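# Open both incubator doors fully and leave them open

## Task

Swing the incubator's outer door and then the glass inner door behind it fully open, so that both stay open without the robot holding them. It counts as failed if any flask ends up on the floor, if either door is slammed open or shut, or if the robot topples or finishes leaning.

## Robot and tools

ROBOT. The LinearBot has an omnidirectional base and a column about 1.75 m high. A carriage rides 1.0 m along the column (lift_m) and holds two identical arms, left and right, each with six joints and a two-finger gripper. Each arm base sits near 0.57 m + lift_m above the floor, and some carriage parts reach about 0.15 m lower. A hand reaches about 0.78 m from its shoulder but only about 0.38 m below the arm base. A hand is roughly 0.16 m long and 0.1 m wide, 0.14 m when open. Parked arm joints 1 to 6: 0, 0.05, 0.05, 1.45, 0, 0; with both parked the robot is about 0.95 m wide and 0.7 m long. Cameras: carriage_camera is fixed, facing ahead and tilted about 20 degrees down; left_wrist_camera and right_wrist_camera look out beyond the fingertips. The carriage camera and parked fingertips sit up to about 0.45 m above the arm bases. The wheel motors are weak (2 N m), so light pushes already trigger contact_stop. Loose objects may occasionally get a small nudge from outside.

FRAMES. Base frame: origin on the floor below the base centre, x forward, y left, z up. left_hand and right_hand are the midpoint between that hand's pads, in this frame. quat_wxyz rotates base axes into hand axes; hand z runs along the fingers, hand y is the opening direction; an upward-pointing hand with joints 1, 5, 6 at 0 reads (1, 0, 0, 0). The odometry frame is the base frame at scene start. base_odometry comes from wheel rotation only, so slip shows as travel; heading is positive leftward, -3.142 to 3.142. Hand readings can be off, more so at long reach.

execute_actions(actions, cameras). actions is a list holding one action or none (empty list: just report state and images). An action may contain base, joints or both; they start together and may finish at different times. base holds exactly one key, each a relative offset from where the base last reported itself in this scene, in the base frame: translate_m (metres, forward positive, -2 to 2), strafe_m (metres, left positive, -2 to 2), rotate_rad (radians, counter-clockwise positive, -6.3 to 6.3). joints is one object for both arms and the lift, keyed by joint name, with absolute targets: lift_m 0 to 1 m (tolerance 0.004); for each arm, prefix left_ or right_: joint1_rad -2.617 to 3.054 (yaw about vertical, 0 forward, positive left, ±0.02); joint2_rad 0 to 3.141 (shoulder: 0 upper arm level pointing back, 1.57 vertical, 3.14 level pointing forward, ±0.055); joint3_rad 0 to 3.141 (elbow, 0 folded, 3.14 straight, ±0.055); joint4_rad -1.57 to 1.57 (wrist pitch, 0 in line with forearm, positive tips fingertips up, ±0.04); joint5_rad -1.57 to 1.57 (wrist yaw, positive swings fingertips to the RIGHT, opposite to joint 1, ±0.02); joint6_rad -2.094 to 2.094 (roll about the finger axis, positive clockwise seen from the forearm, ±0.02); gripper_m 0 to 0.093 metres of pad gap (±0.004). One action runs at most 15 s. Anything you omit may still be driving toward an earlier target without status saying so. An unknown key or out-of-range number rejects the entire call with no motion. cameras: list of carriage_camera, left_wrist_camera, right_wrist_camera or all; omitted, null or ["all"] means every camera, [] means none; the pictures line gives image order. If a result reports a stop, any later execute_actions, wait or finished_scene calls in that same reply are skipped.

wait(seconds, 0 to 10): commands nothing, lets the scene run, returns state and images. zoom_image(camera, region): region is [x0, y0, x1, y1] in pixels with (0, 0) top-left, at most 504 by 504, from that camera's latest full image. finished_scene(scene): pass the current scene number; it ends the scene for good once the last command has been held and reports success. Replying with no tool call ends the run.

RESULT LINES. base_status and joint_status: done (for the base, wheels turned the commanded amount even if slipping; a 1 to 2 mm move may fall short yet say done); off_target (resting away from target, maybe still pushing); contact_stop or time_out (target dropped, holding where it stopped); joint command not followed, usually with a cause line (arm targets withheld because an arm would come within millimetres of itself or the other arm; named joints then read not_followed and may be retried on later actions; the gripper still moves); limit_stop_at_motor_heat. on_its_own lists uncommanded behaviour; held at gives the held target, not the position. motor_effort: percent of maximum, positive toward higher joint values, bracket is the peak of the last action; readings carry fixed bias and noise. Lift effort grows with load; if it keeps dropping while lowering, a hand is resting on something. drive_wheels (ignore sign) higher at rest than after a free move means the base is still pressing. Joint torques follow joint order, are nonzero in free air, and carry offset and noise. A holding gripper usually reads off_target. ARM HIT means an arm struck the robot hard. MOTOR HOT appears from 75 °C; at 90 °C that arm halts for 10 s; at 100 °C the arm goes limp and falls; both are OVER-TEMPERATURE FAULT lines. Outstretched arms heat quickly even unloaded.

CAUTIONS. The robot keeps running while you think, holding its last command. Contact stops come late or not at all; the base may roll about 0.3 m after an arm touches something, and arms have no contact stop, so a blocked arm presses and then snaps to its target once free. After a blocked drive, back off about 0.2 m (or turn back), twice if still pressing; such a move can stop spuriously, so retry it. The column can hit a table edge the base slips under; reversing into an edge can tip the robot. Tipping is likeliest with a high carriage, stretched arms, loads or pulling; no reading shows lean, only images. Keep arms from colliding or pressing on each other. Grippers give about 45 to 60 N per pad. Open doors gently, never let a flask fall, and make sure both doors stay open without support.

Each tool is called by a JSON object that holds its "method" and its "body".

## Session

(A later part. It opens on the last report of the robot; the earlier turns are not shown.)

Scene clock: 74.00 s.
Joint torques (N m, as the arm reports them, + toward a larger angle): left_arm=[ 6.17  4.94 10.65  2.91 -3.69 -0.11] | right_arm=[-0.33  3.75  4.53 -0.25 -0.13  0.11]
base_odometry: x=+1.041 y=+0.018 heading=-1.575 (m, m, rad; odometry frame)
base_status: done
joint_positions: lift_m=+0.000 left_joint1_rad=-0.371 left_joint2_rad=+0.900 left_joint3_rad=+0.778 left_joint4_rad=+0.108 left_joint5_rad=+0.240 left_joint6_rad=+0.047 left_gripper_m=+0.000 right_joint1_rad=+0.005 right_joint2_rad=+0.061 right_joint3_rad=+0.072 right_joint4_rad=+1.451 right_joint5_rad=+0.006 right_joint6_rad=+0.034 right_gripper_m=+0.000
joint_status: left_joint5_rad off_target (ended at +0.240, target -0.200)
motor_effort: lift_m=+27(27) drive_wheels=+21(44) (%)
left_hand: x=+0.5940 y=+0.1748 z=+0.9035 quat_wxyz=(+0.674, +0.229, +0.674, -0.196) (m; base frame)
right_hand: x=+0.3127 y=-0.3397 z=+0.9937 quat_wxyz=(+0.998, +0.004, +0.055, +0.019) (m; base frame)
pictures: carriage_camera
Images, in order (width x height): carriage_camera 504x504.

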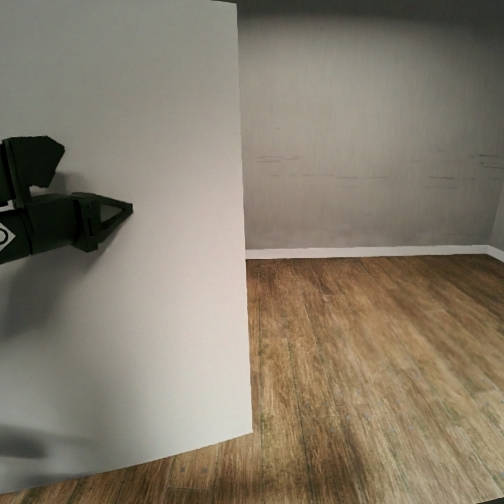

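{"method": "execute_actions", "body": {"actions": [{"base":{"translate_m":-0.48},"joints":{"left_joint5_rad":0.2}}], "cameras": []}}

{"method": "execute_actions", "body": {"actions": [{"base":{"rotate_rad":1.575},"joints":{"left_joint1_rad":0,"left_joint2_rad":0.05,"left_joint3_rad":0.05,"left_joint4_rad":1.45,"left_joint5_rad":0}}], "cameras": []}}

{"method": "execute_actions", "body": {"actions": [{"base":{"translate_m":-0.2},"joints":{"right_joint2_rad":1.5,"right_joint3_rad":0.7,"right_joint4_rad":0.8,"right_gripper_m":0.093}}], "cameras": ["carriage_camera","right_wrist_camera"]}}

Scene clock: 81.53 s.
Joint torques (N m, as the arm reports them, + toward a larger angle): left_arm=[ 0.59 -1.45 10.74  2.1  -0.08 -0.11] | right_arm=[-0.32  3.73  4.63 -0.23 -0.11  0.12]
base_odometry: x=+1.043 y=+0.498 heading=-1.576 (m, m, rad; odometry frame)
base_status: done
joint_positions: lift_m=+0.000 left_joint1_rad=-0.308 left_joint2_rad=+0.983 left_joint3_rad=+0.778 left_joint4_rad=+0.198 left_joint5_rad=+0.207 left_joint6_rad=+0.047 left_gripper_m=+0.000 right_joint1_rad=+0.005 right_joint2_rad=+0.061 right_joint3_rad=+0.072 right_joint4_rad=+1.448 right_joint5_rad=+0.004 right_joint6_rad=+0.034 right_gripper_m=+0.000
joint_status: all done
motor_effort: lift_m=+28(27) drive_wheels=-7(33) (%)
left_hand: x=+0.6248 y=+0.1937 z=+0.8975 quat_wxyz=(+0.685, +0.196, +0.682, -0.164) (m; base frame)
right_hand: x=+0.3132 y=-0.3393 z=+0.9936 quat_wxyz=(+0.998, +0.003, +0.056, +0.019) (m; base frame)
pictures: none
No camera images: the call's "cameras" was empty. Leave "cameras" out to get every camera's image.

Scene clock: 84.63 s.
Joint torques (N m, as the arm reports them, + toward a larger angle): left_arm=[ 0.37  2.2   4.5  -0.1  -0.06 -0.1 ] | right_arm=[-0.33  3.7   4.54 -0.25 -0.1   0.11]
base_odometry: x=+1.043 y=+0.498 heading=-0.002 (m, m, rad; odometry frame)
base_status: done
joint_positions: lift_m=+0.000 left_joint1_rad=-0.005 left_joint2_rad=+0.069 left_joint3_rad=+0.072 left_joint4_rad=+1.443 left_joint5_rad=+0.003 left_joint6_rad=+0.047 left_gripper_m=+0.000 right_joint1_rad=+0.005 right_joint2_rad=+0.061 right_joint3_rad=+0.072 right_joint4_rad=+1.448 right_joint5_rad=+0.004 right_joint6_rad=+0.034 right_gripper_m=+0.000
joint_status: all done
motor_effort: lift_m=+27(27) drive_wheels=+10(28) (%)
left_hand: x=+0.3169 y=+0.3381 z=+0.9935 quat_wxyz=(+0.998, +0.003, +0.062, +0.020) (m; base frame)
right_hand: x=+0.3132 y=-0.3393 z=+0.9936 quat_wxyz=(+0.998, +0.003, +0.056, +0.019) (m; base frame)
pictures: none
No camera images: the call's "cameras" was empty. Leave "cameras" out to get every camera's image.

Scene clock: 86.80 s.
Joint torques (N m, as the arm reports them, + toward a larger angle): left_arm=[ 0.4   2.16  4.47 -0.1  -0.06 -0.1 ] | right_arm=[-0.28 -6.27  8.81  2.39 -0.09  0.12]
base_odometry: x=+0.843 y=+0.498 heading=-0.001 (m, m, rad; odometry frame)
base_status: done
joint_positions: lift_m=+0.000 left_joint1_rad=-0.005 left_joint2_rad=+0.069 left_joint3_rad=+0.072 left_joint4_rad=+1.445 left_joint5_rad=+0.003 left_joint6_rad=+0.047 left_gripper_m=+0.000 right_joint1_rad=+0.005 right_joint2_rad=+1.490 right_joint3_rad=+0.691 right_joint4_rad=+0.801 right_joint5_rad=+0.004 right_joint6_rad=+0.034 right_gripper_m=+0.093
joint_status: all done
motor_effort: lift_m=+26(27) drive_wheels=-9(25) (%)
left_hand: x=+0.3164 y=+0.3381 z=+0.9936 quat_wxyz=(+0.998, +0.003, +0.061, +0.021) (m; base frame)
right_hand: x=+0.7433 y=-0.3372 z=+0.8002 quat_wxyz=(+0.707, +0.012, +0.707, +0.012) (m; base frame)
pictures: carriage_camera, right_wrist_camera
Images, in order (width x height): carriage_camera 504x504, right_wrist_camera 504x504.

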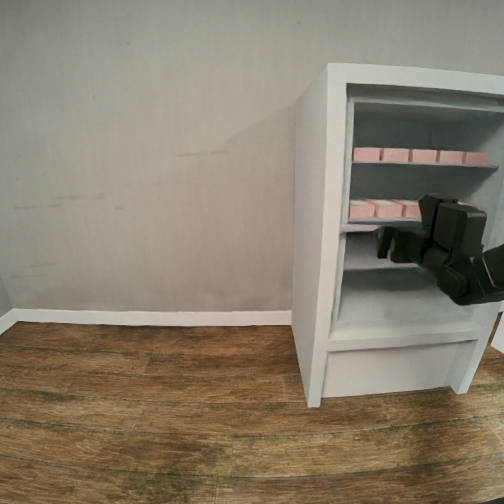

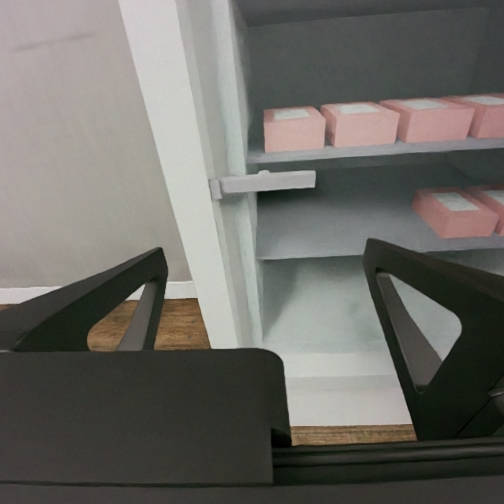

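{"method": "zoom_image", "body": {"camera": "right_wrist_camera", "region": [190,130,350,240]}}

{"method": "execute_actions", "body": {"actions": [{"base":{"translate_m":0.1},"joints":{"right_joint6_rad":1.6}}], "cameras": ["carriage_camera","right_wrist_camera"]}}

Region (190, 130, 350, 240) of right_wrist_camera's 504x504 image, scaled by 3.150, with more detail than that image has; it fills the top 346 rows of this view, and the rest is white.

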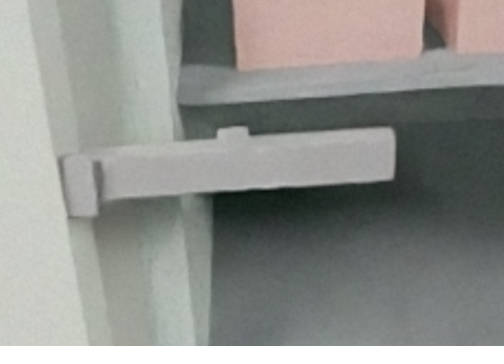

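Scene clock: 89.80 s.
Joint torques (N m, as the arm reports them, + toward a larger angle): left_arm=[ 0.38  2.22  4.41 -0.13 -0.06 -0.1 ] | right_arm=[-0.29 -6.14  8.92  2.36 -0.08  0.11]
base_odometry: x=+0.943 y=+0.498 heading=-0.001 (m, m, rad; odometry frame)
base_status: done
joint_positions: lift_m=+0.000 left_joint1_rad=-0.005 left_joint2_rad=+0.069 left_joint3_rad=+0.072 left_joint4_rad=+1.448 left_joint5_rad=+0.003 left_joint6_rad=+0.047 left_gripper_m=+0.000 right_joint1_rad=+0.004 right_joint2_rad=+1.490 right_joint3_rad=+0.691 right_joint4_rad=+0.802 right_joint5_rad=+0.004 right_joint6_rad=+1.592 right_gripper_m=+0.093
joint_status: all done
motor_effort: lift_m=+26(28) drive_wheels=-9(24) (%)
left_hand: x=+0.3156 y=+0.3381 z=+0.9937 quat_wxyz=(+0.998, +0.003, +0.059, +0.021) (m; base frame)
right_hand: x=+0.7433 y=-0.3375 z=+0.8005 quat_wxyz=(+0.495, +0.505, +0.494, +0.506) (m; base frame)
pictures: carriage_camera, right_wrist_camera
Images, in order (width x height): carriage_camera 504x504, right_wrist_camera 504x504.

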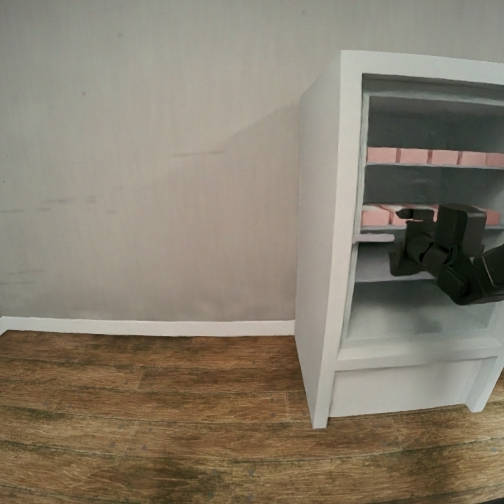

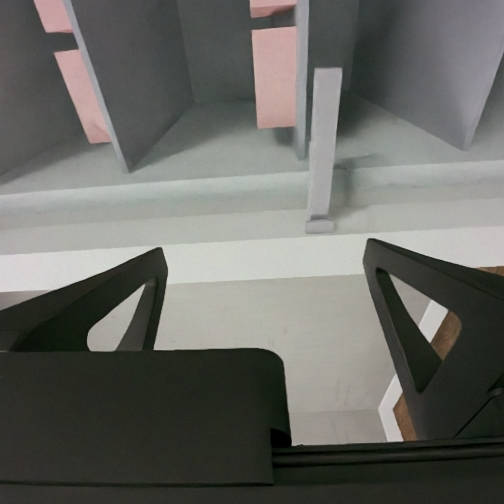

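{"method": "execute_actions", "body": {"actions": [{"joints":{"right_joint2_rad":1.63,"right_joint3_rad":0.58,"right_joint4_rad":1.05,"right_gripper_m":0.06}}], "cameras": ["right_wrist_camera"]}}

{"method": "execute_actions", "body": {"actions": [{"base":{"translate_m":0.05}}], "cameras": ["carriage_camera","right_wrist_camera"]}}

Scene clock: 94.47 s.
Joint torques (N m, as the arm reports them, + toward a larger angle): left_arm=[ 0.41  2.26  4.27 -0.12 -0.05 -0.11] | right_arm=[-0.27 -7.44  6.24  2.44 -0.09  0.1 ]
base_odometry: x=+0.943 y=+0.498 heading=-0.001 (m, m, rad; odometry frame)
base_status: not commanded
joint_positions: lift_m=+0.000 left_joint1_rad=-0.005 left_joint2_rad=+0.069 left_joint3_rad=+0.072 left_joint4_rad=+1.448 left_joint5_rad=+0.003 left_joint6_rad=+0.047 left_gripper_m=+0.000 right_joint1_rad=+0.004 right_joint2_rad=+1.631 right_joint3_rad=+0.590 right_joint4_rad=+1.045 right_joint5_rad=+0.004 right_joint6_rad=+1.592 right_gripper_m=+0.060
joint_status: all done
motor_effort: lift_m=+27(27) drive_wheels=-9(9) (%)
left_hand: x=+0.3156 y=+0.3381 z=+0.9937 quat_wxyz=(+0.998, +0.003, +0.059, +0.021) (m; base frame)
right_hand: x=+0.7423 y=-0.3375 z=+0.7538 quat_wxyz=(+0.495, +0.504, +0.494, +0.506) (m; base frame)
pictures: right_wrist_camera
Images, in order (width x height): right_wrist_camera 504x504.

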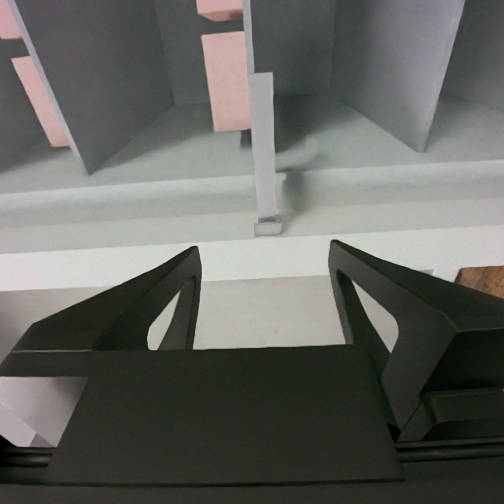

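Scene clock: 95.70 s.
Joint torques (N m, as the arm reports them, + toward a larger angle): left_arm=[ 0.41  2.3   4.4  -0.16 -0.05 -0.1 ] | right_arm=[-0.19 -7.54  6.21  2.38 -0.08  0.1 ]
base_odometry: x=+0.992 y=+0.498 heading=-0.001 (m, m, rad; odometry frame)
base_status: done
joint_positions: lift_m=+0.000 left_joint1_rad=-0.005 left_joint2_rad=+0.069 left_joint3_rad=+0.072 left_joint4_rad=+1.450 left_joint5_rad=+0.003 left_joint6_rad=+0.047 left_gripper_m=+0.000 right_joint1_rad=+0.004 right_joint2_rad=+1.631 right_joint3_rad=+0.590 right_joint4_rad=+1.051 right_joint5_rad=+0.004 right_joint6_rad=+1.592 right_gripper_m=+0.060
joint_status: not commanded
motor_effort: lift_m=+27(27) drive_wheels=+7(24) (%)
left_hand: x=+0.3152 y=+0.3381 z=+0.9937 quat_wxyz=(+0.998, +0.003, +0.059, +0.021) (m; base frame)
right_hand: x=+0.7423 y=-0.3377 z=+0.7554 quat_wxyz=(+0.497, +0.503, +0.492, +0.508) (m; base frame)
pictures: carriage_camera, right_wrist_camera
Images, in order (width x height): carriage_camera 504x504, right_wrist_camera 504x504.

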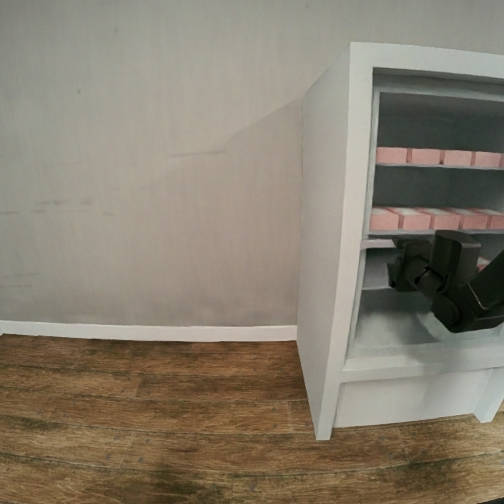

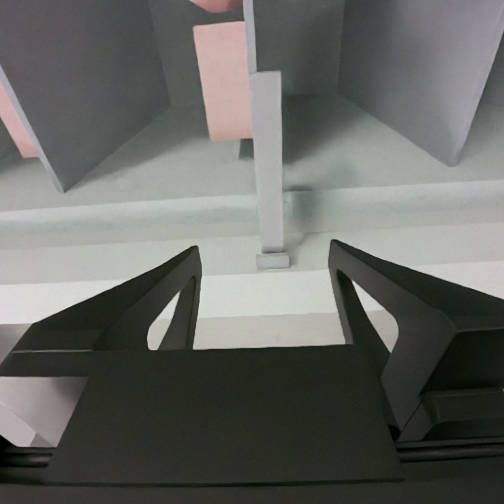

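{"method": "execute_actions", "body": {"actions": [{"base":{"strafe_m":-0.02}}], "cameras": []}}

{"method": "execute_actions", "body": {"actions": [{"base":{"translate_m":0.07}}], "cameras": ["right_wrist_camera"]}}

{"method": "execute_actions", "body": {"actions": [{"joints":{"right_gripper_m":0.0}}], "cameras": ["right_wrist_camera"]}}

Scene clock: 100.83 s.
Joint torques (N m, as the arm reports them, + toward a larger angle): left_arm=[ 0.34  2.2   4.43 -0.15 -0.05 -0.1 ] | right_arm=[-0.26 -7.45  6.15  2.36 -0.08  0.1 ]
base_odometry: x=+0.993 y=+0.478 heading=+0.000 (m, m, rad; odometry frame)
base_status: done
joint_positions: lift_m=+0.000 left_joint1_rad=-0.005 left_joint2_rad=+0.069 left_joint3_rad=+0.072 left_joint4_rad=+1.450 left_joint5_rad=+0.003 left_joint6_rad=+0.047 left_gripper_m=+0.000 right_joint1_rad=+0.002 right_joint2_rad=+1.631 right_joint3_rad=+0.590 right_joint4_rad=+1.054 right_joint5_rad=+0.003 right_joint6_rad=+1.592 right_gripper_m=+0.060
joint_status: not commanded
motor_effort: lift_m=+28(27) drive_wheels=+3(11) (%)
left_hand: x=+0.3152 y=+0.3381 z=+0.9937 quat_wxyz=(+0.998, +0.003, +0.059, +0.021) (m; base frame)
right_hand: x=+0.7423 y=-0.3381 z=+0.7560 quat_wxyz=(+0.498, +0.502, +0.491, +0.508) (m; base frame)
pictures: none
No camera images: the call's "cameras" was empty. Leave "cameras" out to get every camera's image.

Scene clock: 102.27 s.
Joint torques (N m, as the arm reports them, + toward a larger angle): left_arm=[ 0.4   2.16  4.45 -0.15 -0.05 -0.1 ] | right_arm=[-0.2  -7.43  6.17  2.37 -0.1   0.1 ]
base_odometry: x=+1.063 y=+0.478 heading=-0.001 (m, m, rad; odometry frame)
base_status: done
joint_positions: lift_m=+0.000 left_joint1_rad=-0.005 left_joint2_rad=+0.069 left_joint3_rad=+0.072 left_joint4_rad=+1.450 left_joint5_rad=+0.003 left_joint6_rad=+0.047 left_gripper_m=+0.000 right_joint1_rad=+0.002 right_joint2_rad=+1.631 right_joint3_rad=+0.590 right_joint4_rad=+1.054 right_joint5_rad=+0.003 right_joint6_rad=+1.592 right_gripper_m=+0.060
joint_status: not commanded
motor_effort: lift_m=+28(26) drive_wheels=-6(22) (%)
left_hand: x=+0.3150 y=+0.3381 z=+0.9937 quat_wxyz=(+0.998, +0.003, +0.058, +0.021) (m; base frame)
right_hand: x=+0.7423 y=-0.3381 z=+0.7560 quat_wxyz=(+0.498, +0.502, +0.491, +0.508) (m; base frame)
pictures: right_wrist_camera
Images, in order (width x height): right_wrist_camera 504x504.

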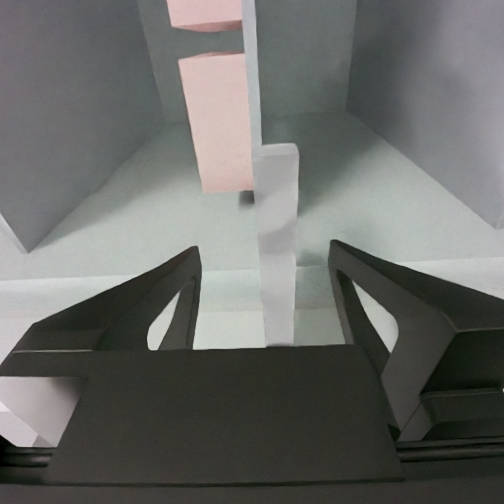

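Scene clock: 102.90 s.
Joint torques (N m, as the arm reports them, + toward a larger angle): left_arm=[ 0.38  2.09  4.34 -0.15 -0.06 -0.11] | right_arm=[-0.14 -7.52  6.2   2.56 -0.05  0.11]
base_odometry: x=+1.063 y=+0.478 heading=-0.001 (m, m, rad; odometry frame)
base_status: not commanded
joint_positions: lift_m=+0.000 left_joint1_rad=-0.005 left_joint2_rad=+0.069 left_joint3_rad=+0.072 left_joint4_rad=+1.450 left_joint5_rad=+0.003 left_joint6_rad=+0.047 left_gripper_m=+0.000 right_joint1_rad=+0.002 right_joint2_rad=+1.632 right_joint3_rad=+0.590 right_joint4_rad=+1.034 right_joint5_rad=+0.003 right_joint6_rad=+1.591 right_gripper_m=+0.015
joint_status: right_gripper_m off_target (ended at +0.015, target +0.000)
motor_effort: lift_m=+28(27) drive_wheels=-5(6) (%)
left_hand: x=+0.3150 y=+0.3381 z=+0.9937 quat_wxyz=(+0.998, +0.003, +0.058, +0.021) (m; base frame)
right_hand: x=+0.7423 y=-0.3380 z=+0.7508 quat_wxyz=(+0.493, +0.507, +0.497, +0.503) (m; base frame)
pictures: right_wrist_camera
Images, in order (width x height): right_wrist_camera 504x504.

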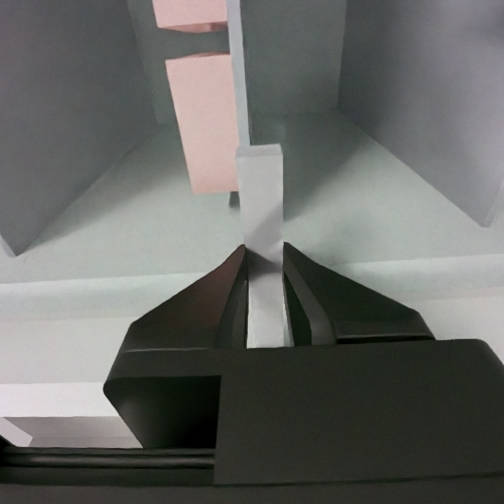

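{"method": "execute_actions", "body": {"actions": [{"joints":{"right_joint6_rad":1.0}}], "cameras": ["right_wrist_camera"]}}

Scene clock: 105.40 s.
Joint torques (N m, as the arm reports them, + toward a larger angle): left_arm=[ 0.39  2.21  4.42 -0.16 -0.06 -0.11] | right_arm=[-0.18 -7.56  6.21  2.35  0.   -0.27]
base_odometry: x=+1.063 y=+0.478 heading=-0.001 (m, m, rad; odometry frame)
base_status: not commanded
joint_positions: lift_m=+0.000 left_joint1_rad=-0.005 left_joint2_rad=+0.069 left_joint3_rad=+0.072 left_joint4_rad=+1.450 left_joint5_rad=+0.003 left_joint6_rad=+0.047 left_gripper_m=+0.000 right_joint1_rad=+0.002 right_joint2_rad=+1.632 right_joint3_rad=+0.590 right_joint4_rad=+1.055 right_joint5_rad=-0.004 right_joint6_rad=+1.032 right_gripper_m=+0.015
joint_status: right_joint6_rad off_target (ended at +1.032, target +1.000)
motor_effort: lift_m=+27(27) drive_wheels=-5(5) (%)
left_hand: x=+0.3150 y=+0.3381 z=+0.9937 quat_wxyz=(+0.998, +0.003, +0.058, +0.021) (m; base frame)
right_hand: x=+0.7422 y=-0.3368 z=+0.7559 quat_wxyz=(+0.618, +0.345, +0.612, +0.353) (m; base frame)
pictures: right_wrist_camera
Images, in order (width x height): right_wrist_camera 504x504.

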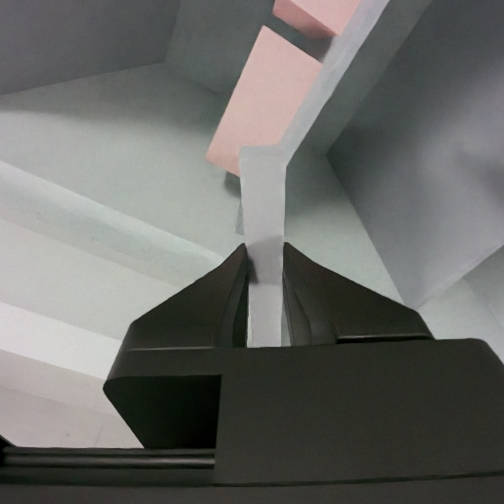

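It turns.

{"method": "execute_actions", "body": {"actions": [{"joints":{"right_joint6_rad":0.05}}], "cameras": []}}

{"method": "execute_actions", "body": {"actions": [{"base":{"translate_m":-0.1},"joints":{"right_joint1_rad":-0.12,"right_joint5_rad":-0.25}}], "cameras": ["carriage_camera","right_wrist_camera"]}}

Scene clock: 108.70 s.
Joint torques (N m, as the arm reports them, + toward a larger angle): left_arm=[ 0.4   2.21  4.42 -0.16 -0.06 -0.1 ] | right_arm=[-0.95 -7.54  6.21  2.12  0.2  -0.22]
base_odometry: x=+1.063 y=+0.478 heading=-0.001 (m, m, rad; odometry frame)
base_status: not commanded
joint_positions: lift_m=+0.000 left_joint1_rad=-0.005 left_joint2_rad=+0.069 left_joint3_rad=+0.072 left_joint4_rad=+1.450 left_joint5_rad=+0.003 left_joint6_rad=+0.047 left_gripper_m=+0.000 right_joint1_rad=+0.014 right_joint2_rad=+1.632 right_joint3_rad=+0.590 right_joint4_rad=+1.076 right_joint5_rad=-0.022 right_joint6_rad=+0.082 right_gripper_m=+0.015
joint_status: right_joint6_rad off_target (ended at +0.082, target +0.050)
motor_effort: lift_m=+28(27) drive_wheels=-5(5) (%)
left_hand: x=+0.3150 y=+0.3381 z=+0.9937 quat_wxyz=(+0.998, +0.003, +0.058, +0.021) (m; base frame)
right_hand: x=+0.7420 y=-0.3286 z=+0.7612 quat_wxyz=(+0.718, +0.016, +0.695, +0.042) (m; base frame)
pictures: none
No camera images: the call's "cameras" was empty. Leave "cameras" out to get every camera's image.

Scene clock: 110.27 s.
Joint torques (N m, as the arm reports them, + toward a larger angle): left_arm=[ 0.41  2.19  4.4  -0.14 -0.03 -0.1 ] | right_arm=[-0.49 -7.51  6.17  2.07  0.25 -0.17]
base_odometry: x=+0.963 y=+0.478 heading=-0.001 (m, m, rad; odometry frame)
base_status: done
joint_positions: lift_m=+0.000 left_joint1_rad=-0.005 left_joint2_rad=+0.069 left_joint3_rad=+0.072 left_joint4_rad=+1.449 left_joint5_rad=+0.003 left_joint6_rad=+0.047 left_gripper_m=+0.000 right_joint1_rad=-0.112 right_joint2_rad=+1.632 right_joint3_rad=+0.590 right_joint4_rad=+1.078 right_joint5_rad=-0.280 right_joint6_rad=+0.078 right_gripper_m=+0.015
joint_status: right_joint5_rad off_target (ended at -0.280, target -0.250); the others done
motor_effort: lift_m=+28(27) drive_wheels=+6(22) (%)
left_hand: x=+0.3154 y=+0.3381 z=+0.9937 quat_wxyz=(+0.998, +0.003, +0.059, +0.021) (m; base frame)
right_hand: x=+0.7379 y=-0.3420 z=+0.7613 quat_wxyz=(+0.714, -0.035, +0.694, +0.085) (m; base frame)
pictures: carriage_camera, right_wrist_camera
Images, in order (width x height): carriage_camera 504x504, right_wrist_camera 504x504.

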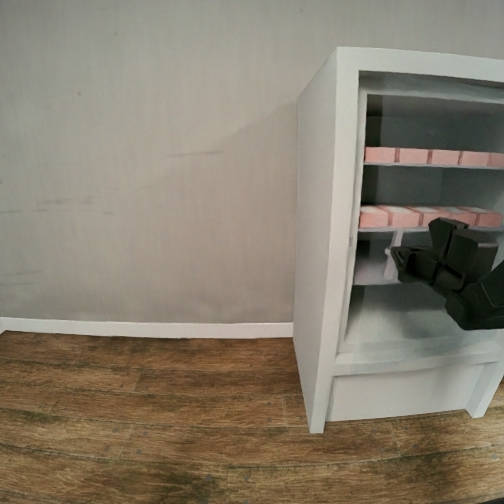

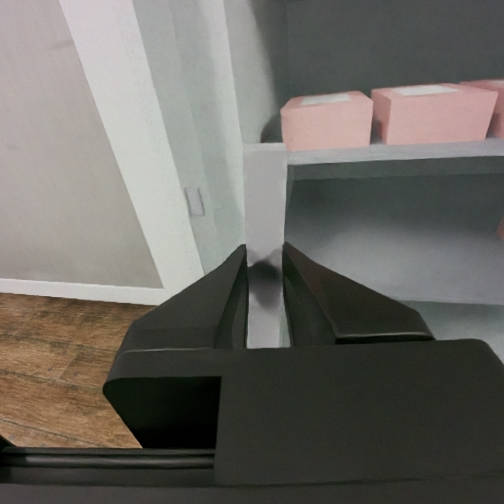

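{"method": "execute_actions", "body": {"actions": [{"base":{"translate_m":-0.06},"joints":{"right_joint1_rad":-0.58,"right_joint5_rad":-1.05}}], "cameras": ["carriage_camera","right_wrist_camera"]}}

{"method": "execute_actions", "body": {"actions": [{"joints":{"right_gripper_m":0.05}}], "cameras": []}}

{"method": "execute_actions", "body": {"actions": [{"base":{"translate_m":-0.04},"joints":{"right_joint1_rad":-0.68}}], "cameras": ["carriage_camera","right_wrist_camera"]}}

Scene clock: 114.87 s.
Joint torques (N m, as the arm reports them, + toward a larger angle): left_arm=[ 0.39  2.27  4.42 -0.15 -0.06 -0.1 ] | right_arm=[-1.72 -5.96  6.54  1.55  1.   -0.18]
base_odometry: x=+0.903 y=+0.478 heading=-0.001 (m, m, rad; odometry frame)
base_status: done
joint_positions: lift_m=+0.000 left_joint1_rad=-0.005 left_joint2_rad=+0.069 left_joint3_rad=+0.072 left_joint4_rad=+1.448 left_joint5_rad=+0.003 left_joint6_rad=+0.047 left_gripper_m=+0.000 right_joint1_rad=-0.554 right_joint2_rad=+1.618 right_joint3_rad=+0.581 right_joint4_rad=+1.087 right_joint5_rad=-1.144 right_joint6_rad=+0.077 right_gripper_m=+0.015
joint_status: right_joint1_rad off_target (ended at -0.554, target -0.580); right_joint5_rad off_target (ended at -1.144, target -1.050)
motor_effort: lift_m=+27(27) drive_wheels=-4(30) (%)
left_hand: x=+0.3156 y=+0.3381 z=+0.9937 quat_wxyz=(+0.998, +0.003, +0.059, +0.021) (m; base frame)
right_hand: x=+0.6681 y=-0.3916 z=+0.7611 quat_wxyz=(+0.680, -0.193, +0.673, +0.219) (m; base frame)
pictures: carriage_camera, right_wrist_camera
Images, in order (width x height): carriage_camera 504x504, right_wrist_camera 504x504.

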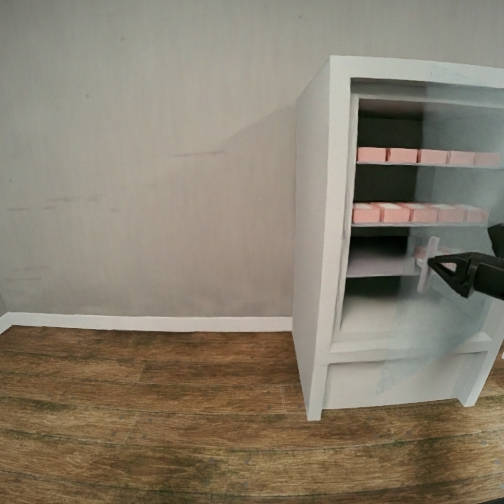

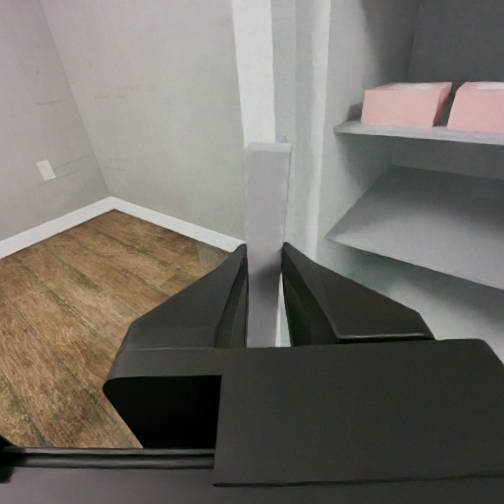

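Scene clock: 115.60 s.
Joint torques (N m, as the arm reports them, + toward a larger angle): left_arm=[ 0.37  2.22  4.43 -0.13 -0.06 -0.1 ] | right_arm=[-0.44 -5.99  6.61  1.83  0.07  0.  ]
base_odometry: x=+0.903 y=+0.478 heading=-0.001 (m, m, rad; odometry frame)
base_status: not commanded
joint_positions: lift_m=+0.000 left_joint1_rad=-0.005 left_joint2_rad=+0.069 left_joint3_rad=+0.072 left_joint4_rad=+1.448 left_joint5_rad=+0.003 left_joint6_rad=+0.047 left_gripper_m=+0.000 right_joint1_rad=-0.573 right_joint2_rad=+1.618 right_joint3_rad=+0.581 right_joint4_rad=+1.066 right_joint5_rad=-1.060 right_joint6_rad=+0.059 right_gripper_m=+0.050
joint_status: all done
on_its_own: right_joint5_rad moved +0.084 to your old target -1.050
motor_effort: lift_m=+28(27) drive_wheels=-3(4) (%)
left_hand: x=+0.3156 y=+0.3381 z=+0.9937 quat_wxyz=(+0.998, +0.003, +0.059, +0.021) (m; base frame)
right_hand: x=+0.6744 y=-0.4114 z=+0.7585 quat_wxyz=(+0.688, -0.158, +0.684, +0.183) (m; base frame)
pictures: none
No camera images: the call's "cameras" was empty. Leave "cameras" out to get every camera's image.

Scene clock: 116.80 s.
Joint torques (N m, as the arm reports them, + toward a larger angle): left_arm=[ 0.36  2.08  4.55 -0.15 -0.06 -0.11] | right_arm=[ 0.14 -6.1   6.55  1.89  0.03  0.01]
base_odometry: x=+0.863 y=+0.477 heading=-0.001 (m, m, rad; odometry frame)
base_status: done
joint_positions: lift_m=+0.000 left_joint1_rad=-0.005 left_joint2_rad=+0.069 left_joint3_rad=+0.072 left_joint4_rad=+1.449 left_joint5_rad=+0.003 left_joint6_rad=+0.047 left_gripper_m=+0.000 right_joint1_rad=-0.682 right_joint2_rad=+1.618 right_joint3_rad=+0.581 right_joint4_rad=+1.061 right_joint5_rad=-1.055 right_joint6_rad=+0.058 right_gripper_m=+0.050
joint_status: all done
motor_effort: lift_m=+29(27) drive_wheels=-3(23) (%)
left_hand: x=+0.3154 y=+0.3381 z=+0.9937 quat_wxyz=(+0.998, +0.003, +0.059, +0.021) (m; base frame)
right_hand: x=+0.6645 y=-0.4541 z=+0.7576 quat_wxyz=(+0.696, -0.117, +0.693, +0.145) (m; base frame)
pictures: carriage_camera, right_wrist_camera
Images, in order (width x height): carriage_camera 504x504, right_wrist_camera 504x504.

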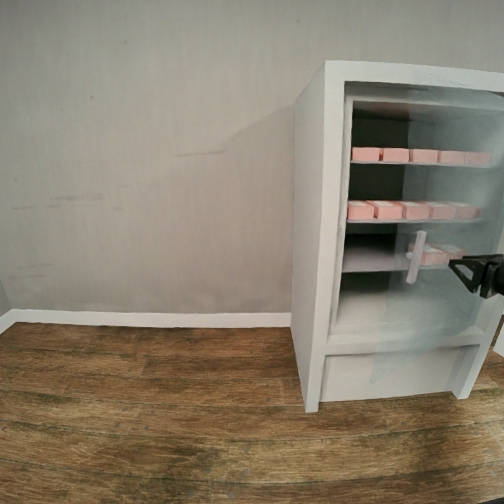

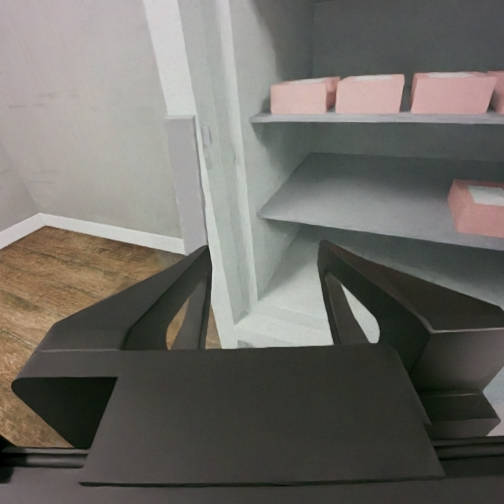

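{"method": "execute_actions", "body": {"actions": [{"base":{"translate_m":-0.14},"joints":{"right_gripper_m":0}}], "cameras": []}}

{"method": "execute_actions", "body": {"actions": [{"joints":{"right_joint1_rad":0.3,"right_joint5_rad":0.4}}], "cameras": []}}

{"method": "execute_actions", "body": {"actions": [{"base":{"translate_m":0.23}}], "cameras": ["carriage_camera","right_wrist_camera"]}}

{"method": "execute_actions", "body": {"actions": [{"base":{"rotate_rad":-0.4},"joints":{"right_joint5_rad":0.6}}], "cameras": ["carriage_camera","right_wrist_camera"]}}

Scene clock: 121.87 s.
Joint torques (N m, as the arm reports them, + toward a larger angle): left_arm=[ 0.41  2.15  4.45 -0.14 -0.05 -0.1 ] | right_arm=[ 0.1  -6.04  6.63  1.89  0.02  0.01]
base_odometry: x=+0.723 y=+0.477 heading=-0.001 (m, m, rad; odometry frame)
base_status: done
joint_positions: lift_m=+0.000 left_joint1_rad=-0.005 left_joint2_rad=+0.069 left_joint3_rad=+0.072 left_joint4_rad=+1.449 left_joint5_rad=+0.003 left_joint6_rad=+0.047 left_gripper_m=+0.000 right_joint1_rad=-0.682 right_joint2_rad=+1.618 right_joint3_rad=+0.581 right_joint4_rad=+1.059 right_joint5_rad=-1.055 right_joint6_rad=+0.058 right_gripper_m=+0.000
joint_status: all done
motor_effort: lift_m=+27(27) drive_wheels=-3(22) (%)
left_hand: x=+0.3155 y=+0.3381 z=+0.9937 quat_wxyz=(+0.998, +0.003, +0.059, +0.021) (m; base frame)
right_hand: x=+0.6645 y=-0.4541 z=+0.7574 quat_wxyz=(+0.696, -0.117, +0.693, +0.146) (m; base frame)
pictures: none
No camera images: the call's "cameras" was empty. Leave "cameras" out to get every camera's image.

Scene clock: 123.53 s.
Joint torques (N m, as the arm reports them, + toward a larger angle): left_arm=[ 0.43  2.22  4.39 -0.14 -0.06 -0.11] | right_arm=[ 0.04 -6.33  6.9   2.23  0.04  0.01]
base_odometry: x=+0.723 y=+0.477 heading=-0.001 (m, m, rad; odometry frame)
base_status: not commanded
joint_positions: lift_m=+0.000 left_joint1_rad=-0.005 left_joint2_rad=+0.069 left_joint3_rad=+0.072 left_joint4_rad=+1.449 left_joint5_rad=+0.003 left_joint6_rad=+0.047 left_gripper_m=+0.000 right_joint1_rad=+0.300 right_joint2_rad=+1.618 right_joint3_rad=+0.581 right_joint4_rad=+1.059 right_joint5_rad=+0.392 right_joint6_rad=+0.058 right_gripper_m=+0.000
joint_status: all done
motor_effort: lift_m=+27(27) drive_wheels=-2(3) (%)
left_hand: x=+0.3155 y=+0.3381 z=+0.9937 quat_wxyz=(+0.998, +0.003, +0.059, +0.021) (m; base frame)
right_hand: x=+0.7262 y=-0.2712 z=+0.7590 quat_wxyz=(+0.714, +0.056, +0.698, -0.009) (m; base frame)
pictures: none
No camera images: the call's "cameras" was empty. Leave "cameras" out to get every camera's image.

Scene clock: 125.83 s.
Joint torques (N m, as the arm reports them, + toward a larger angle): left_arm=[ 0.39  2.25  4.48 -0.1  -0.06 -0.1 ] | right_arm=[ 0.05 -6.41  6.97  2.25  0.01  0.01]
base_odometry: x=+0.953 y=+0.477 heading=-0.002 (m, m, rad; odometry frame)
base_status: done
joint_positions: lift_m=+0.000 left_joint1_rad=-0.005 left_joint2_rad=+0.069 left_joint3_rad=+0.072 left_joint4_rad=+1.448 left_joint5_rad=+0.003 left_joint6_rad=+0.047 left_gripper_m=+0.000 right_joint1_rad=+0.300 right_joint2_rad=+1.618 right_joint3_rad=+0.581 right_joint4_rad=+1.057 right_joint5_rad=+0.394 right_joint6_rad=+0.058 right_gripper_m=+0.000
joint_status: not commanded
motor_effort: lift_m=+27(26) drive_wheels=-6(22) (%)
left_hand: x=+0.3157 y=+0.3381 z=+0.9937 quat_wxyz=(+0.998, +0.003, +0.060, +0.021) (m; base frame)
right_hand: x=+0.7261 y=-0.2714 z=+0.7586 quat_wxyz=(+0.714, +0.056, +0.698, -0.010) (m; base frame)
pictures: carriage_camera, right_wrist_camera
Images, in order (width x height): carriage_camera 504x504, right_wrist_camera 504x504.

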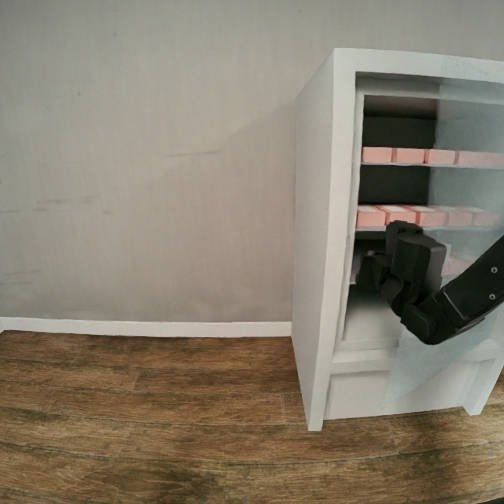

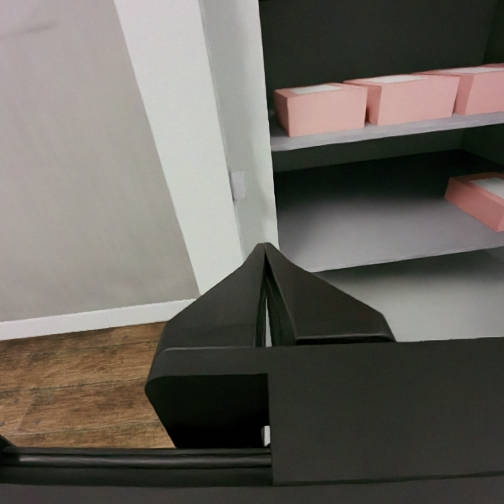

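Scene clock: 127.90 s.
Joint torques (N m, as the arm reports them, + toward a larger angle): left_arm=[ 0.37  2.21  4.4  -0.13 -0.07 -0.1 ] | right_arm=[-13.55  -4.76   9.21   2.26   0.78   0.69]
base_odometry: x=+0.953 y=+0.477 heading=-0.400 (m, m, rad; odometry frame)
base_status: done
joint_positions: lift_m=+0.000 left_joint1_rad=-0.005 left_joint2_rad=+0.069 left_joint3_rad=+0.072 left_joint4_rad=+1.449 left_joint5_rad=+0.002 left_joint6_rad=+0.047 left_gripper_m=+0.000 right_joint1_rad=+0.630 right_joint2_rad=+1.602 right_joint3_rad=+0.552 right_joint4_rad=+1.051 right_joint5_rad=+0.516 right_joint6_rad=-0.010 right_gripper_m=+0.001
joint_status: right_joint5_rad off_target (ended at +0.516, target +0.600)
motor_effort: lift_m=+28(28) drive_wheels=+19(51) (%)
left_hand: x=+0.3154 y=+0.3382 z=+0.9937 quat_wxyz=(+0.998, +0.002, +0.059, +0.021) (m; base frame)
right_hand: x=+0.6788 y=-0.1565 z=+0.7520 quat_wxyz=(+0.707, -0.044, +0.705, +0.037) (m; base frame)
pictures: carriage_camera, right_wrist_camera
Images, in order (width x height): carriage_camera 504x504, right_wrist_camera 504x504.

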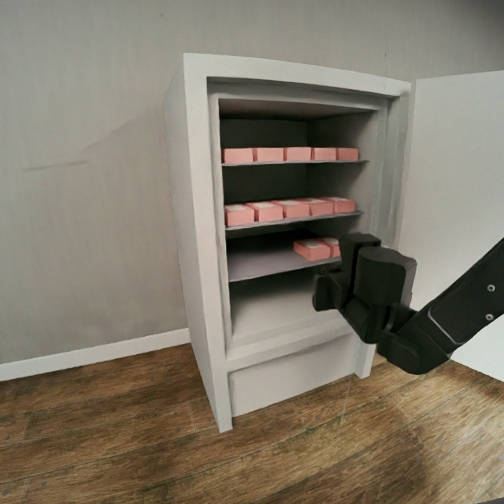

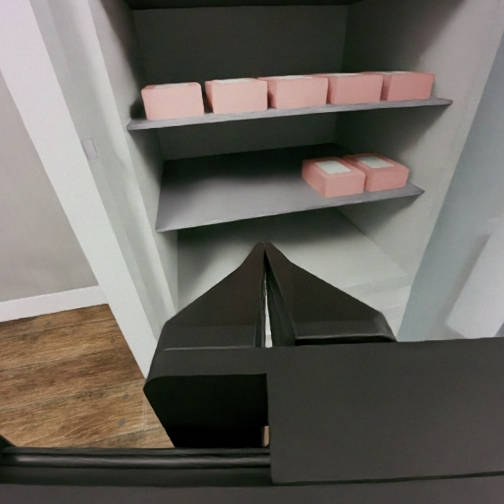

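{"method": "execute_actions", "body": {"actions": [{"joints":{"right_joint1_rad":0.75,"right_joint5_rad":0.6}}], "cameras": ["carriage_camera"]}}

{"method": "execute_actions", "body": {"actions": [{"base":{"translate_m":0.12},"joints":{"right_joint5_rad":1.1}}], "cameras": ["carriage_camera","right_wrist_camera"]}}

Scene clock: 130.83 s.
Joint torques (N m, as the arm reports them, + toward a larger angle): left_arm=[ 0.41  2.18  4.51 -0.14 -0.05 -0.1 ] | right_arm=[-0.08 -5.46  8.64  2.19  0.04  0.13]
base_odometry: x=+0.953 y=+0.477 heading=-0.401 (m, m, rad; odometry frame)
base_status: not commanded
joint_positions: lift_m=+0.000 left_joint1_rad=-0.005 left_joint2_rad=+0.069 left_joint3_rad=+0.072 left_joint4_rad=+1.449 left_joint5_rad=+0.002 left_joint6_rad=+0.047 left_gripper_m=+0.000 right_joint1_rad=+0.751 right_joint2_rad=+1.610 right_joint3_rad=+0.559 right_joint4_rad=+1.056 right_joint5_rad=+0.590 right_joint6_rad=+0.040 right_gripper_m=+0.000
joint_status: all done
motor_effort: lift_m=+27(26) drive_wheels=+11(19) (%)
left_hand: x=+0.3154 y=+0.3382 z=+0.9937 quat_wxyz=(+0.998, +0.002, +0.059, +0.021) (m; base frame)
right_hand: x=+0.6578 y=-0.1213 z=+0.7527 quat_wxyz=(+0.705, -0.041, +0.704, +0.072) (m; base frame)
pictures: carriage_camera
Images, in order (width x height): carriage_camera 504x504.

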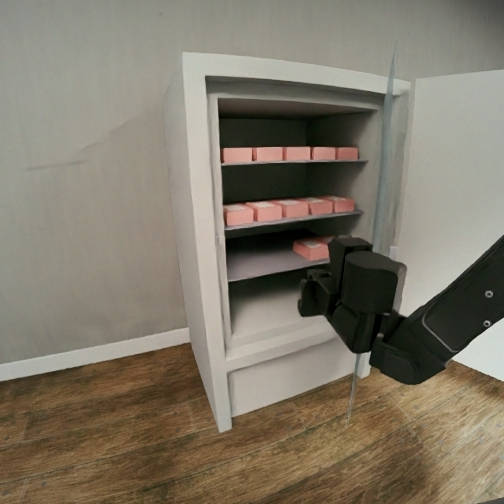

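Scene clock: 132.60 s.
Joint torques (N m, as the arm reports them, + toward a larger angle): left_arm=[ 0.36  2.25  4.42 -0.18 -0.05 -0.11] | right_arm=[-0.2  -5.25  8.24  1.89  0.03  0.18]
base_odometry: x=+1.063 y=+0.429 heading=-0.402 (m, m, rad; odometry frame)
base_status: done
joint_positions: lift_m=+0.000 left_joint1_rad=-0.005 left_joint2_rad=+0.069 left_joint3_rad=+0.072 left_joint4_rad=+1.450 left_joint5_rad=+0.002 left_joint6_rad=+0.047 left_gripper_m=+0.000 right_joint1_rad=+0.753 right_joint2_rad=+1.610 right_joint3_rad=+0.559 right_joint4_rad=+1.056 right_joint5_rad=+1.092 right_joint6_rad=+0.041 right_gripper_m=+0.000
joint_status: all done
motor_effort: lift_m=+27(27) drive_wheels=-9(21) (%)
left_hand: x=+0.3152 y=+0.3382 z=+0.9937 quat_wxyz=(+0.998, +0.002, +0.059, +0.021) (m; base frame)
right_hand: x=+0.6500 y=-0.2058 z=+0.7523 quat_wxyz=(+0.700, +0.135, +0.693, -0.104) (m; base frame)
pictures: carriage_camera, right_wrist_camera
Images, in order (width x height): carriage_camera 504x504, right_wrist_camera 504x504.

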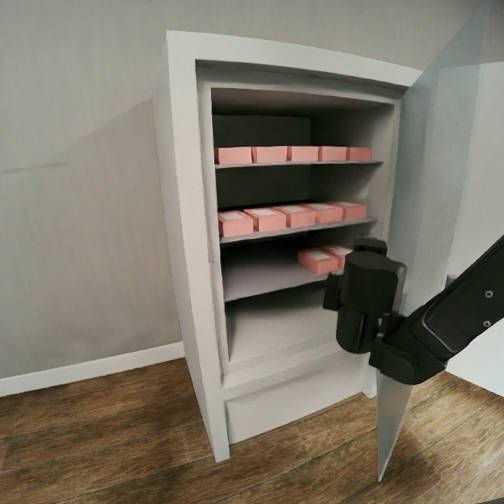

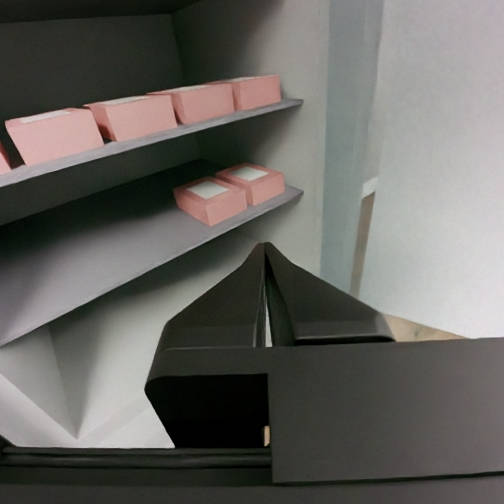

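{"method": "execute_actions", "body": {"actions": [{"base":{"rotate_rad":-0.3},"joints":{"right_joint5_rad":1.1}}], "cameras": ["carriage_camera"]}}

{"method": "execute_actions", "body": {"actions": [{"base":{"translate_m":0.13},"joints":{"right_joint5_rad":1.1}}], "cameras": ["carriage_camera"]}}

Scene clock: 135.73 s.
Joint torques (N m, as the arm reports them, + toward a larger angle): left_arm=[ 0.36  2.15  4.41 -0.2  -0.04 -0.1 ] | right_arm=[-0.22 -6.27  7.29  1.95  0.02  0.18]
base_odometry: x=+1.064 y=+0.429 heading=-0.702 (m, m, rad; odometry frame)
base_status: done
joint_positions: lift_m=+0.000 left_joint1_rad=-0.005 left_joint2_rad=+0.069 left_joint3_rad=+0.072 left_joint4_rad=+1.450 left_joint5_rad=+0.002 left_joint6_rad=+0.047 left_gripper_m=+0.000 right_joint1_rad=+0.754 right_joint2_rad=+1.621 right_joint3_rad=+0.571 right_joint4_rad=+1.050 right_joint5_rad=+1.093 right_joint6_rad=+0.042 right_gripper_m=+0.000
joint_status: all done
motor_effort: lift_m=+27(28) drive_wheels=+10(24) (%)
left_hand: x=+0.3151 y=+0.3382 z=+0.9937 quat_wxyz=(+0.998, +0.002, +0.059, +0.021) (m; base frame)
right_hand: x=+0.6520 y=-0.2036 z=+0.7512 quat_wxyz=(+0.699, +0.134, +0.695, -0.105) (m; base frame)
pictures: carriage_camera
Images, in order (width x height): carriage_camera 504x504.

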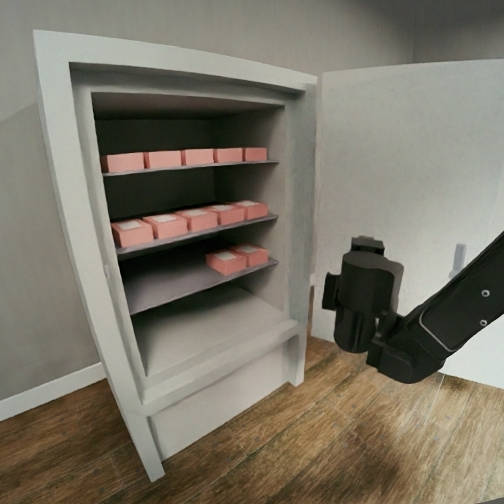

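Scene clock: 137.57 s.
Joint torques (N m, as the arm reports them, + toward a larger angle): left_arm=[ 0.41  2.19  4.42 -0.13 -0.05 -0.11] | right_arm=[-0.27 -6.24  7.36  1.93  0.01  0.17]
base_odometry: x=+1.163 y=+0.345 heading=-0.703 (m, m, rad; odometry frame)
base_status: done
joint_positions: lift_m=+0.000 left_joint1_rad=-0.005 left_joint2_rad=+0.069 left_joint3_rad=+0.072 left_joint4_rad=+1.450 left_joint5_rad=+0.002 left_joint6_rad=+0.047 left_gripper_m=+0.000 right_joint1_rad=+0.754 right_joint2_rad=+1.621 right_joint3_rad=+0.571 right_joint4_rad=+1.051 right_joint5_rad=+1.094 right_joint6_rad=+0.042 right_gripper_m=+0.000
joint_status: all done
motor_effort: lift_m=+27(27) drive_wheels=-9(21) (%)
left_hand: x=+0.3150 y=+0.3382 z=+0.9937 quat_wxyz=(+0.998, +0.002, +0.058, +0.021) (m; base frame)
right_hand: x=+0.6519 y=-0.2038 z=+0.7514 quat_wxyz=(+0.699, +0.134, +0.694, -0.105) (m; base frame)
pictures: carriage_camera
Images, in order (width x height): carriage_camera 504x504.

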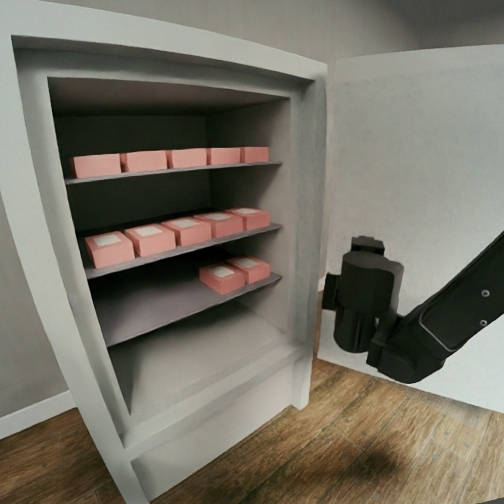

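{"method": "execute_actions", "body": {"actions": [{"base":{"strafe_m":-0.13}}], "cameras": ["carriage_camera","right_wrist_camera"]}}

{"method": "execute_actions", "body": {"actions": [{"joints":{"right_joint1_rad":0.55}}], "cameras": ["carriage_camera","right_wrist_camera"]}}

Scene clock: 141.13 s.
Joint torques (N m, as the arm reports them, + toward a larger angle): left_arm=[ 0.4   2.21  4.42 -0.15 -0.05 -0.11] | right_arm=[-0.21 -6.23  7.34  1.93  0.    0.17]
base_odometry: x=+1.079 y=+0.246 heading=-0.703 (m, m, rad; odometry frame)
base_status: done
joint_positions: lift_m=+0.000 left_joint1_rad=-0.005 left_joint2_rad=+0.069 left_joint3_rad=+0.072 left_joint4_rad=+1.449 left_joint5_rad=+0.002 left_joint6_rad=+0.047 left_gripper_m=+0.000 right_joint1_rad=+0.754 right_joint2_rad=+1.621 right_joint3_rad=+0.571 right_joint4_rad=+1.051 right_joint5_rad=+1.095 right_joint6_rad=+0.042 right_gripper_m=+0.000
joint_status: not commanded
motor_effort: lift_m=+27(27) drive_wheels=-3(21) (%)
left_hand: x=+0.3154 y=+0.3382 z=+0.9937 quat_wxyz=(+0.998, +0.002, +0.059, +0.021) (m; base frame)
right_hand: x=+0.6519 y=-0.2039 z=+0.7515 quat_wxyz=(+0.699, +0.135, +0.694, -0.106) (m; base frame)
pictures: carriage_camera, right_wrist_camera
Images, in order (width x height): carriage_camera 504x504, right_wrist_camera 504x504.

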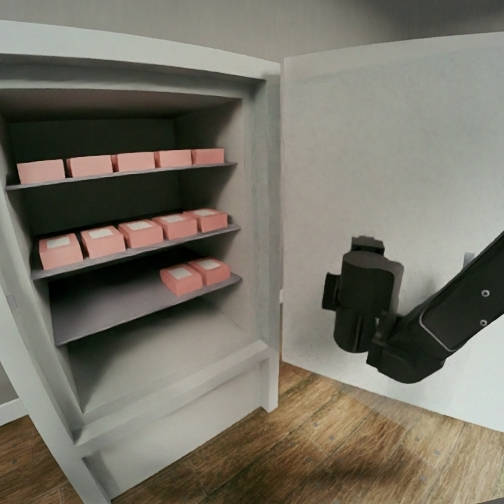

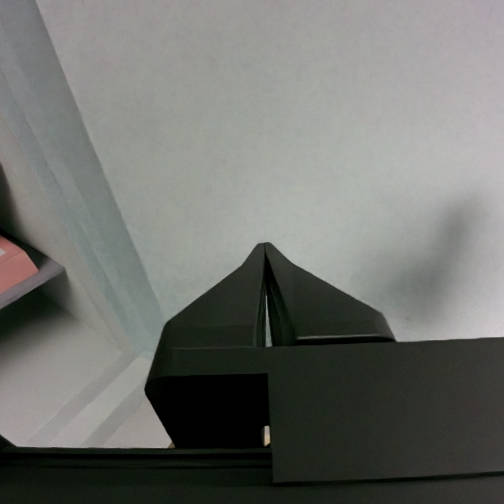

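Scene clock: 141.93 s.
Joint torques (N m, as the arm reports them, + toward a larger angle): left_arm=[ 0.41  2.11  4.55 -0.15 -0.03 -0.1 ] | right_arm=[-0.21 -6.22  7.3   1.94  0.03  0.17]
base_odometry: x=+1.079 y=+0.246 heading=-0.703 (m, m, rad; odometry frame)
base_status: not commanded
joint_positions: lift_m=+0.000 left_joint1_rad=-0.005 left_joint2_rad=+0.069 left_joint3_rad=+0.072 left_joint4_rad=+1.449 left_joint5_rad=+0.002 left_joint6_rad=+0.047 left_gripper_m=+0.000 right_joint1_rad=+0.553 right_joint2_rad=+1.621 right_joint3_rad=+0.571 right_joint4_rad=+1.051 right_joint5_rad=+1.094 right_joint6_rad=+0.042 right_gripper_m=+0.000
joint_status: all done
motor_effort: lift_m=+27(26) drive_wheels=-1(3) (%)
left_hand: x=+0.3153 y=+0.3382 z=+0.9937 quat_wxyz=(+0.998, +0.002, +0.059, +0.021) (m; base frame)
right_hand: x=+0.6715 y=-0.2795 z=+0.7515 quat_wxyz=(+0.685, +0.203, +0.677, -0.174) (m; base frame)
pictures: carriage_camera, right_wrist_camera
Images, in order (width x height): carriage_camera 504x504, right_wrist_camera 504x504.

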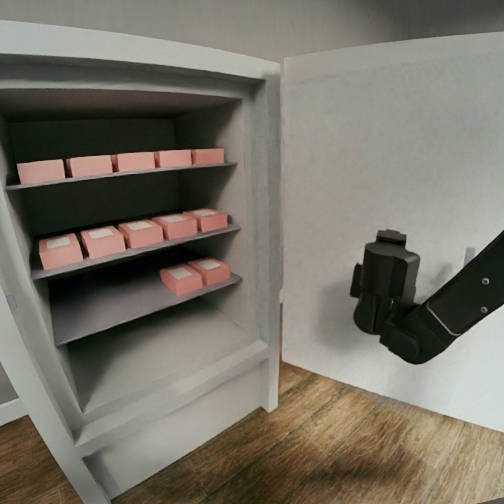

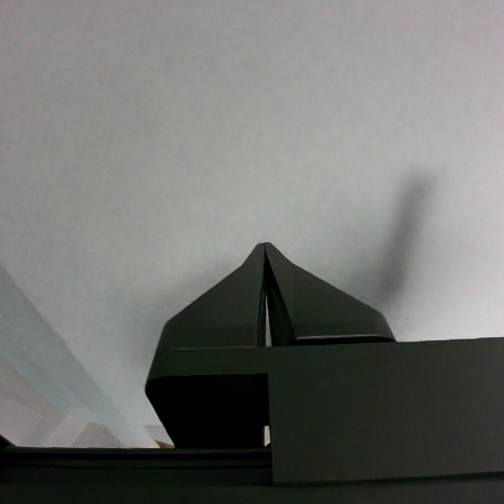

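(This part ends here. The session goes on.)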